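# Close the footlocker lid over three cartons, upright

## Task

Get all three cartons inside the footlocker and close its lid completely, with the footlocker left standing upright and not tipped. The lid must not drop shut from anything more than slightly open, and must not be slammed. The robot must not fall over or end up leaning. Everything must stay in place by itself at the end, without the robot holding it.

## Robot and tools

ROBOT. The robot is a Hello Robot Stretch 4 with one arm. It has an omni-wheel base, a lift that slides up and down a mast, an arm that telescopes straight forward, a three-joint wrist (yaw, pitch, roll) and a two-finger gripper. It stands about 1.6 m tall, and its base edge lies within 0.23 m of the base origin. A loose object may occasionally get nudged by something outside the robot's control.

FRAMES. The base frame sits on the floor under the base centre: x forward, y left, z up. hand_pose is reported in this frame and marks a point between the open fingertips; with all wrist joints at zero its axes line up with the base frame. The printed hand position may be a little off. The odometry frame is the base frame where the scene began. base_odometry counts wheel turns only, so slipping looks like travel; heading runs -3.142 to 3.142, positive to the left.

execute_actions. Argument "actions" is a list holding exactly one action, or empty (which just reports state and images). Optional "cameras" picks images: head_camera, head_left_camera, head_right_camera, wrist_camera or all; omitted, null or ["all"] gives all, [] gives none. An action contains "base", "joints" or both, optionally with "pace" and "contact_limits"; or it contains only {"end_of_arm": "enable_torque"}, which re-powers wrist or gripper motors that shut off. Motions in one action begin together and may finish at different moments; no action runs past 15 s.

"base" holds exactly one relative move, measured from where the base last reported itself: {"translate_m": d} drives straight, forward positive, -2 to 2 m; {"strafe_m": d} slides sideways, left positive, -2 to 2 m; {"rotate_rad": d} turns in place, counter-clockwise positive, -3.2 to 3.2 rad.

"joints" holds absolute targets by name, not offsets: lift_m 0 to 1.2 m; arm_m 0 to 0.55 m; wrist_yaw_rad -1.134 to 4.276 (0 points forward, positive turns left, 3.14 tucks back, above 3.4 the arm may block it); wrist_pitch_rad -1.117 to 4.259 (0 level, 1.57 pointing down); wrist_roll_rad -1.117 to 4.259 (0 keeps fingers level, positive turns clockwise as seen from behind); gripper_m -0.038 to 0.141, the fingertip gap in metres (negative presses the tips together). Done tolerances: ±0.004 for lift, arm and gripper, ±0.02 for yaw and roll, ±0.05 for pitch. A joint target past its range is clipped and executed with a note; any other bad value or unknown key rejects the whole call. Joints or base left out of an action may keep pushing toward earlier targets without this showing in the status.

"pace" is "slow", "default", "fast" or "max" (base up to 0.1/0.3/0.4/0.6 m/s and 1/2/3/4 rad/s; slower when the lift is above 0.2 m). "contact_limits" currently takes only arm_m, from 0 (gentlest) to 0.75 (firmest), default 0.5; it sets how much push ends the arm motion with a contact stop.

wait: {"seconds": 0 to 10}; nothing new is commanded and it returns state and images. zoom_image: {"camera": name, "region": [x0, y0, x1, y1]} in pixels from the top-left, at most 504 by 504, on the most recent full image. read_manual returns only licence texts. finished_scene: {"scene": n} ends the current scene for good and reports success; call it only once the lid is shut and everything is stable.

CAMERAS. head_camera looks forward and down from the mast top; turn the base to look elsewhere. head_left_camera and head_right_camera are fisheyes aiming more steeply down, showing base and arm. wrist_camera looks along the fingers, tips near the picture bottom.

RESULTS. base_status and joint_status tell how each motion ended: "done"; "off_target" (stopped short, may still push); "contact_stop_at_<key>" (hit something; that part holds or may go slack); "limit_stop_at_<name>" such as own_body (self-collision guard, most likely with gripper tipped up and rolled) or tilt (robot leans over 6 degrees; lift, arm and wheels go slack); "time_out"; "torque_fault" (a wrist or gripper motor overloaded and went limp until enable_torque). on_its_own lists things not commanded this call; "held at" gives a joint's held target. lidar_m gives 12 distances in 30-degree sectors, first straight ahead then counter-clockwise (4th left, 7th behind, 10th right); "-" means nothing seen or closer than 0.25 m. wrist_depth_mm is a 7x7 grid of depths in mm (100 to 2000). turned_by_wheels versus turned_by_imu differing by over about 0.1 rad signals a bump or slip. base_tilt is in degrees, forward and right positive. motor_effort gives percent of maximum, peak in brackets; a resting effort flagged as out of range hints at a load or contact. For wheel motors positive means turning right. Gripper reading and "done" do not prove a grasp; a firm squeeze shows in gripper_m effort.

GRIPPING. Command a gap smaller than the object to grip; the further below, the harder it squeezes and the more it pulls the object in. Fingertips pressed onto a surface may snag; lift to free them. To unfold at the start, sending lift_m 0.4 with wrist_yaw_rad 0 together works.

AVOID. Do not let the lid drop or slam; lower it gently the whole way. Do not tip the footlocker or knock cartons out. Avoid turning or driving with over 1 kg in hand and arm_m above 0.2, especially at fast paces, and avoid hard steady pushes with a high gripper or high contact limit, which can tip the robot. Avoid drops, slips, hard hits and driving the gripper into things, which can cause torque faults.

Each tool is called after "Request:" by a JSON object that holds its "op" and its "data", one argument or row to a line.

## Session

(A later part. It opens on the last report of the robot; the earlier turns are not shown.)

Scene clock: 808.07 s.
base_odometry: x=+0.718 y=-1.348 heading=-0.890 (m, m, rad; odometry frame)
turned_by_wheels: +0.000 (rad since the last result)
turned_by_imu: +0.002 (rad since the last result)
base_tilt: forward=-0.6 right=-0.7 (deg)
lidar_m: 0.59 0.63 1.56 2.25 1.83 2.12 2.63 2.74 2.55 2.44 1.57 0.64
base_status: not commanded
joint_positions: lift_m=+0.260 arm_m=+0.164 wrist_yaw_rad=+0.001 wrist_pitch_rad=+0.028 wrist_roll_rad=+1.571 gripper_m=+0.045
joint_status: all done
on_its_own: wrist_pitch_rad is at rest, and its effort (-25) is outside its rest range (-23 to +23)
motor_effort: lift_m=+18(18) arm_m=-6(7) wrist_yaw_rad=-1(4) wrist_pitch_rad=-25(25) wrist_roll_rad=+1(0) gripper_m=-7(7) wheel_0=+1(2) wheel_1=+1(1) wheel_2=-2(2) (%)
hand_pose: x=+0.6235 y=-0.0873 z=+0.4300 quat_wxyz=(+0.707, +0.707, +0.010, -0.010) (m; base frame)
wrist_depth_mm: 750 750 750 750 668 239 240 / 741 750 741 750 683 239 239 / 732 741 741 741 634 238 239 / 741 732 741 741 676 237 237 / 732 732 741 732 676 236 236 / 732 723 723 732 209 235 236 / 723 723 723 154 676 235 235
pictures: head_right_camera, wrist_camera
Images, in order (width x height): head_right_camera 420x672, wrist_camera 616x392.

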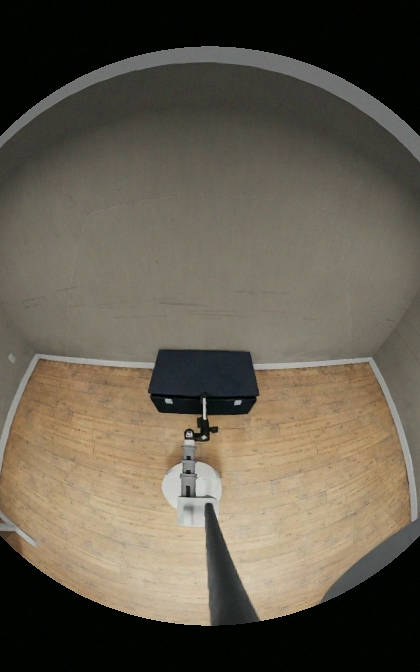

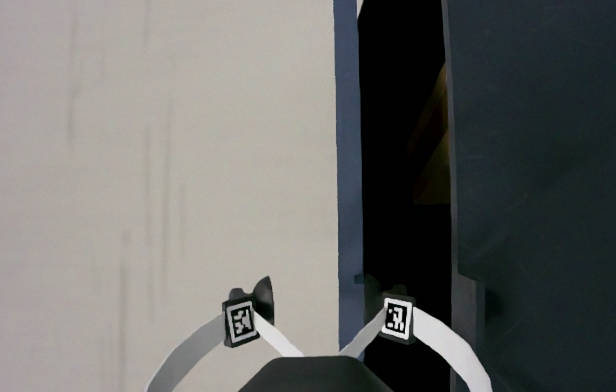

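Request:
{"op": "execute_actions", "data": {
  "actions": [
    {"joints": {"lift_m": 0.238, "arm_m": 0.143}, "pace": "slow"}
  ],
  "cameras": ["wrist_camera", "head_right_camera"]
}}

Scene clock: 827.00 s.
base_odometry: x=+0.718 y=-1.348 heading=-0.890 (m, m, rad; odometry frame)
turned_by_wheels: +0.000 (rad since the last result)
turned_by_imu: +0.002 (rad since the last result)
base_tilt: forward=-0.6 right=-0.6 (deg)
lidar_m: 0.60 0.62 1.58 2.26 1.82 2.10 2.60 2.73 2.54 2.43 1.58 0.62
base_status: not commanded
joint_positions: lift_m=+0.238 arm_m=+0.144 wrist_yaw_rad=+0.001 wrist_pitch_rad=+0.028 wrist_roll_rad=+1.571 gripper_m=+0.045
joint_status: all done
on_its_own: wrist_pitch_rad is at rest, and its effort (-24) is outside its rest range (-23 to +23)
motor_effort: lift_m=+18(14) arm_m=-6(8) wrist_yaw_rad=-2(2) wrist_pitch_rad=-24(23) wrist_roll_rad=+1(0) gripper_m=-7(7) wheel_0=+2(2) wheel_1=+1(1) wheel_2=-2(2) (%)
hand_pose: x=+0.6034 y=-0.0873 z=+0.4080 quat_wxyz=(+0.707, +0.707, +0.010, -0.010) (m; base frame)
wrist_depth_mm: 768 768 768 778 262 259 260 / 768 759 768 768 265 259 259 / 759 759 768 759 544 258 258 / 759 759 759 750 580 258 258 / 750 750 750 750 691 257 257 / 741 741 741 750 211 255 256 / 741 750 741 154 473 255 255
pictures: head_right_camera, wrist_camera
Images, in order (width x height): head_right_camera 420x672, wrist_camera 616x392.

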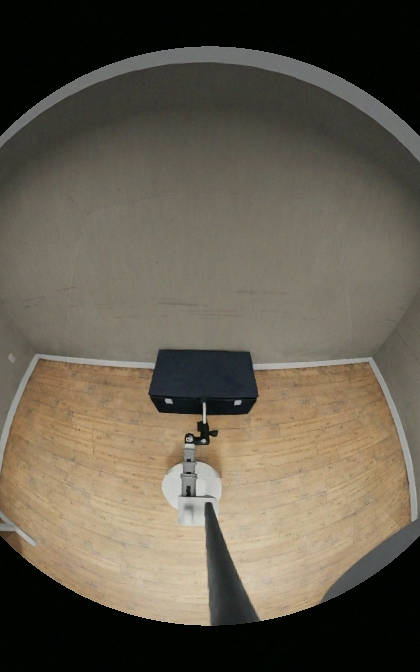

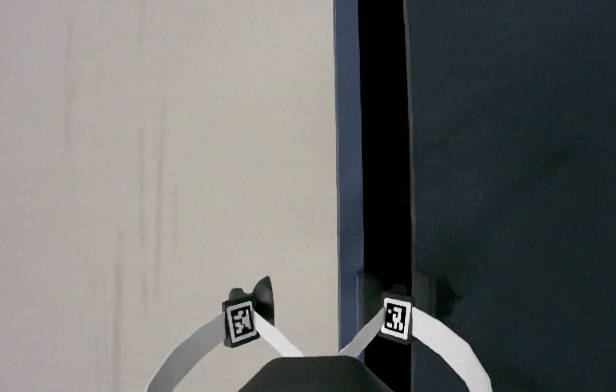

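Request:
{"op": "zoom_image", "data": {
  "camera": "wrist_camera",
  "region": [320, 250, 470, 360]
}}

Region (320, 250, 470, 360) of wrist_camera's 616x392 image, scaled by 3.360; it fills the top 370 rows of this view, and the rest is white.

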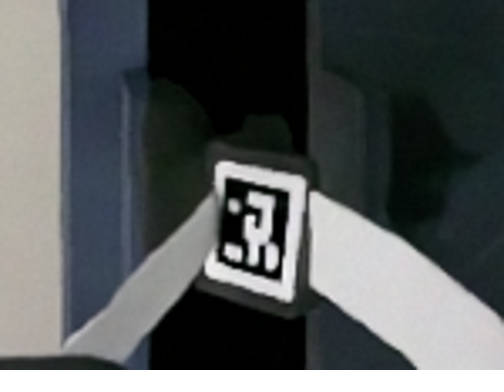

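Request:
{"op": "execute_actions", "data": {
  "actions": [
    {"joints": {"lift_m": 0.228, "arm_m": 0.133}, "pace": "slow"}
  ],
  "cameras": ["wrist_camera"]
}}

Scene clock: 835.97 s.
base_odometry: x=+0.718 y=-1.348 heading=-0.890 (m, m, rad; odometry frame)
turned_by_wheels: +0.000 (rad since the last result)
turned_by_imu: +0.001 (rad since the last result)
base_tilt: forward=-0.6 right=-0.7 (deg)
lidar_m: 0.61 0.61 1.55 2.24 1.81 2.11 2.60 2.71 2.53 2.43 1.57 0.62
base_status: not commanded
joint_positions: lift_m=+0.228 arm_m=+0.134 wrist_yaw_rad=+0.001 wrist_pitch_rad=+0.029 wrist_roll_rad=+1.571 gripper_m=+0.045
joint_status: all done
on_its_own: wrist_pitch_rad is at rest, and its effort (-25) is outside its rest range (-23 to +23)
motor_effort: lift_m=+18(15) arm_m=-6(6) wrist_yaw_rad=-2(2) wrist_pitch_rad=-25(26) wrist_roll_rad=+1(0) gripper_m=-7(9) wheel_0=+1(2) wheel_1=+1(1) wheel_2=-2(2) (%)
hand_pose: x=+0.5934 y=-0.0873 z=+0.3980 quat_wxyz=(+0.707, +0.707, +0.010, -0.010) (m; base frame)
wrist_depth_mm: 778 778 778 778 270 270 271 / 778 778 778 778 270 270 271 / 768 768 778 778 268 268 268 / 759 768 768 768 267 266 268 / 768 768 768 768 267 266 267 / 759 759 750 768 212 265 266 / 750 759 750 154 264 264 265
pictures: wrist_camera
Images, in order (width x height): wrist_camera 616x392.

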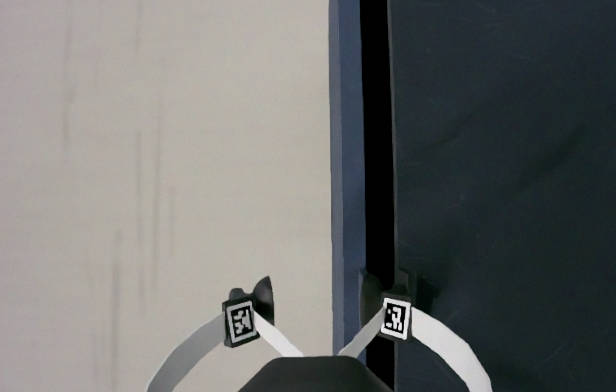

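Request:
{"op": "execute_actions", "data": {
  "actions": [
    {"joints": {"lift_m": 0.221, "arm_m": 0.128}, "pace": "slow"}
  ],
  "cameras": ["wrist_camera"]
}}

Scene clock: 842.47 s.
base_odometry: x=+0.718 y=-1.348 heading=-0.890 (m, m, rad; odometry frame)
turned_by_wheels: +0.000 (rad since the last result)
turned_by_imu: +0.001 (rad since the last result)
base_tilt: forward=-0.6 right=-0.6 (deg)
lidar_m: 0.59 0.63 1.57 2.26 1.81 2.10 2.61 2.73 2.55 2.43 1.57 0.64
base_status: not commanded
joint_positions: lift_m=+0.221 arm_m=+0.129 wrist_yaw_rad=+0.001 wrist_pitch_rad=+0.029 wrist_roll_rad=+1.571 gripper_m=+0.045
joint_status: all done
on_its_own: wrist_pitch_rad is at rest, and its effort (-25) is outside its rest range (-23 to +23)
motor_effort: lift_m=+17(15) arm_m=-6(5) wrist_yaw_rad=-1(2) wrist_pitch_rad=-25(26) wrist_roll_rad=+1(1) gripper_m=-8(7) wheel_0=+1(1) wheel_1=+1(1) wheel_2=-2(2) (%)
hand_pose: x=+0.5884 y=-0.0873 z=+0.3910 quat_wxyz=(+0.707, +0.707, +0.010, -0.010) (m; base frame)
wrist_depth_mm: 788 778 778 788 276 276 276 / 778 768 788 788 274 274 276 / 778 778 778 778 273 273 274 / 768 768 768 778 272 273 273 / 759 768 768 768 271 272 272 / 759 759 768 768 212 271 271 / 759 759 759 154 270 268 271
pictures: wrist_camera
Images, in order (width x height): wrist_camera 616x392.

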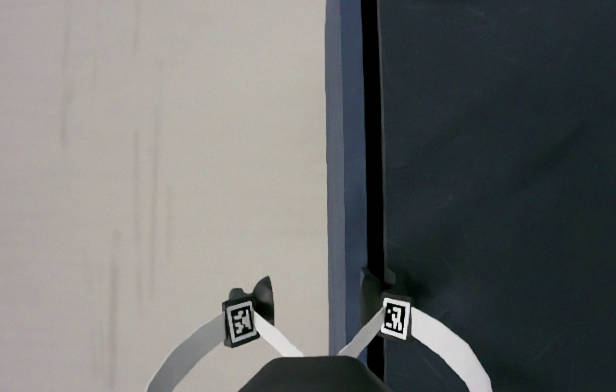

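Request:
{"op": "execute_actions", "data": {
  "actions": [
    {"joints": {"lift_m": 0.214, "arm_m": 0.124}, "pace": "slow"}
  ],
  "cameras": ["wrist_camera"]
}}

Scene clock: 848.40 s.
base_odometry: x=+0.718 y=-1.348 heading=-0.890 (m, m, rad; odometry frame)
turned_by_wheels: +0.000 (rad since the last result)
turned_by_imu: +0.001 (rad since the last result)
base_tilt: forward=-0.6 right=-0.6 (deg)
lidar_m: 0.61 0.63 1.60 2.26 1.82 2.11 2.62 2.73 2.54 2.43 1.56 0.63
base_status: not commanded
joint_positions: lift_m=+0.214 arm_m=+0.125 wrist_yaw_rad=+0.000 wrist_pitch_rad=+0.022 wrist_roll_rad=+1.571 gripper_m=+0.045
joint_status: all done
motor_effort: lift_m=+16(19) arm_m=-6(8) wrist_yaw_rad=-2(2) wrist_pitch_rad=-7(25) wrist_roll_rad=+1(0) gripper_m=-4(6) wheel_0=+1(1) wheel_1=+1(1) wheel_2=-1(2) (%)
hand_pose: x=+0.5844 y=-0.0873 z=+0.3859 quat_wxyz=(+0.707, +0.707, +0.008, -0.008) (m; base frame)
wrist_depth_mm: 798 788 798 798 278 278 277 / 798 778 788 788 278 277 276 / 798 778 778 788 276 276 276 / 778 778 778 778 274 276 276 / 778 778 778 778 274 274 273 / 768 768 768 768 211 273 273 / 768 759 768 152 272 271 273
pictures: wrist_camera
Images, in order (width x height): wrist_camera 616x392.

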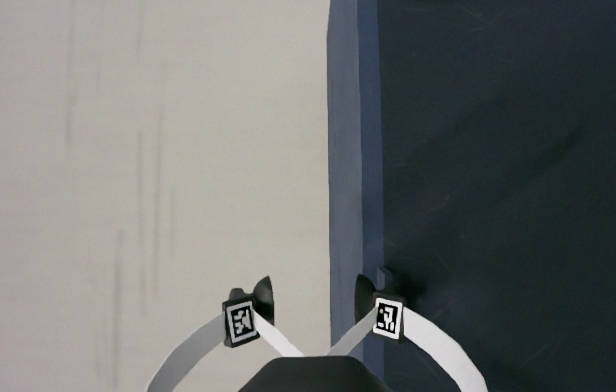

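The lid has settled shut. I'll back the gripper away and check it.

Request:
{"op": "execute_actions", "data": {
  "actions": [
    {"joints": {"arm_m": 0.05}}
  ]
}}

Scene clock: 854.47 s.
base_odometry: x=+0.718 y=-1.348 heading=-0.890 (m, m, rad; odometry frame)
turned_by_wheels: +0.000 (rad since the last result)
turned_by_imu: +0.002 (rad since the last result)
base_tilt: forward=-0.6 right=-0.6 (deg)
lidar_m: 0.59 0.63 1.59 2.26 1.82 2.09 2.61 2.73 2.53 2.44 1.60 0.63
base_status: not commanded
joint_positions: lift_m=+0.214 arm_m=+0.051 wrist_yaw_rad=+0.000 wrist_pitch_rad=+0.022 wrist_roll_rad=+1.571 gripper_m=+0.045
joint_status: all done
motor_effort: lift_m=+15(15) arm_m=-6(7) wrist_yaw_rad=+0(1) wrist_pitch_rad=-7(7) wrist_roll_rad=+1(2) gripper_m=-4(3) wheel_0=+1(1) wheel_1=+1(1) wheel_2=-1(1) (%)
hand_pose: x=+0.5104 y=-0.0874 z=+0.3860 quat_wxyz=(+0.707, +0.707, +0.008, -0.008) (m; base frame)
wrist_depth_mm: 878 854 866 866 353 353 353 / 866 866 866 866 351 353 351 / 854 866 854 866 353 349 349 / 854 854 866 854 349 349 349 / 854 854 842 842 349 349 347 / 842 842 842 831 211 345 347 / 842 842 842 152 347 345 343
pictures: head_camera, head_left_camera, head_right_camera, wrist_camera
Images, in order (width x height): head_camera 420x560, head_left_camera 420x672, head_right_camera 420x672, wrist_camera 616x392.

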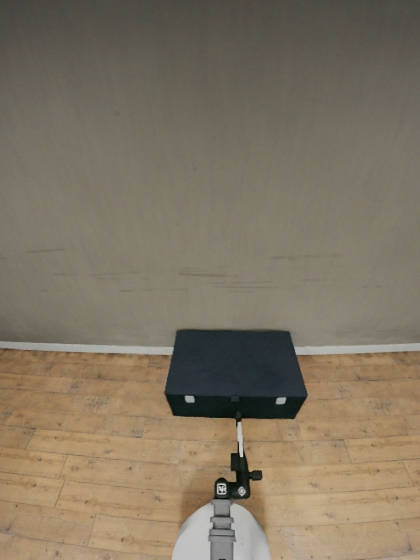

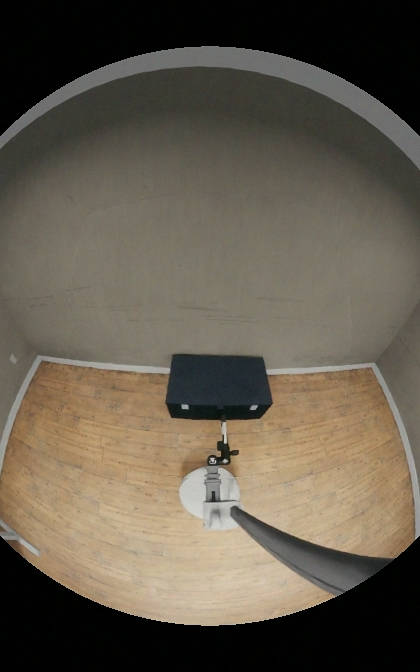

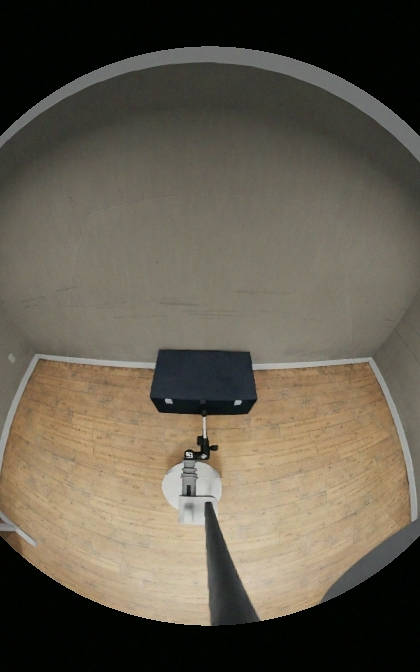

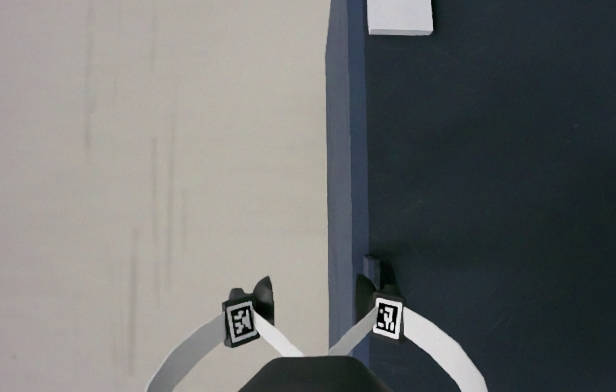

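The lid is fully shut with no gap, and the gripper is clear.

Request:
{"op": "finished_scene", "data": {
  "scene": 1
}}

The scene is finished: the task was done.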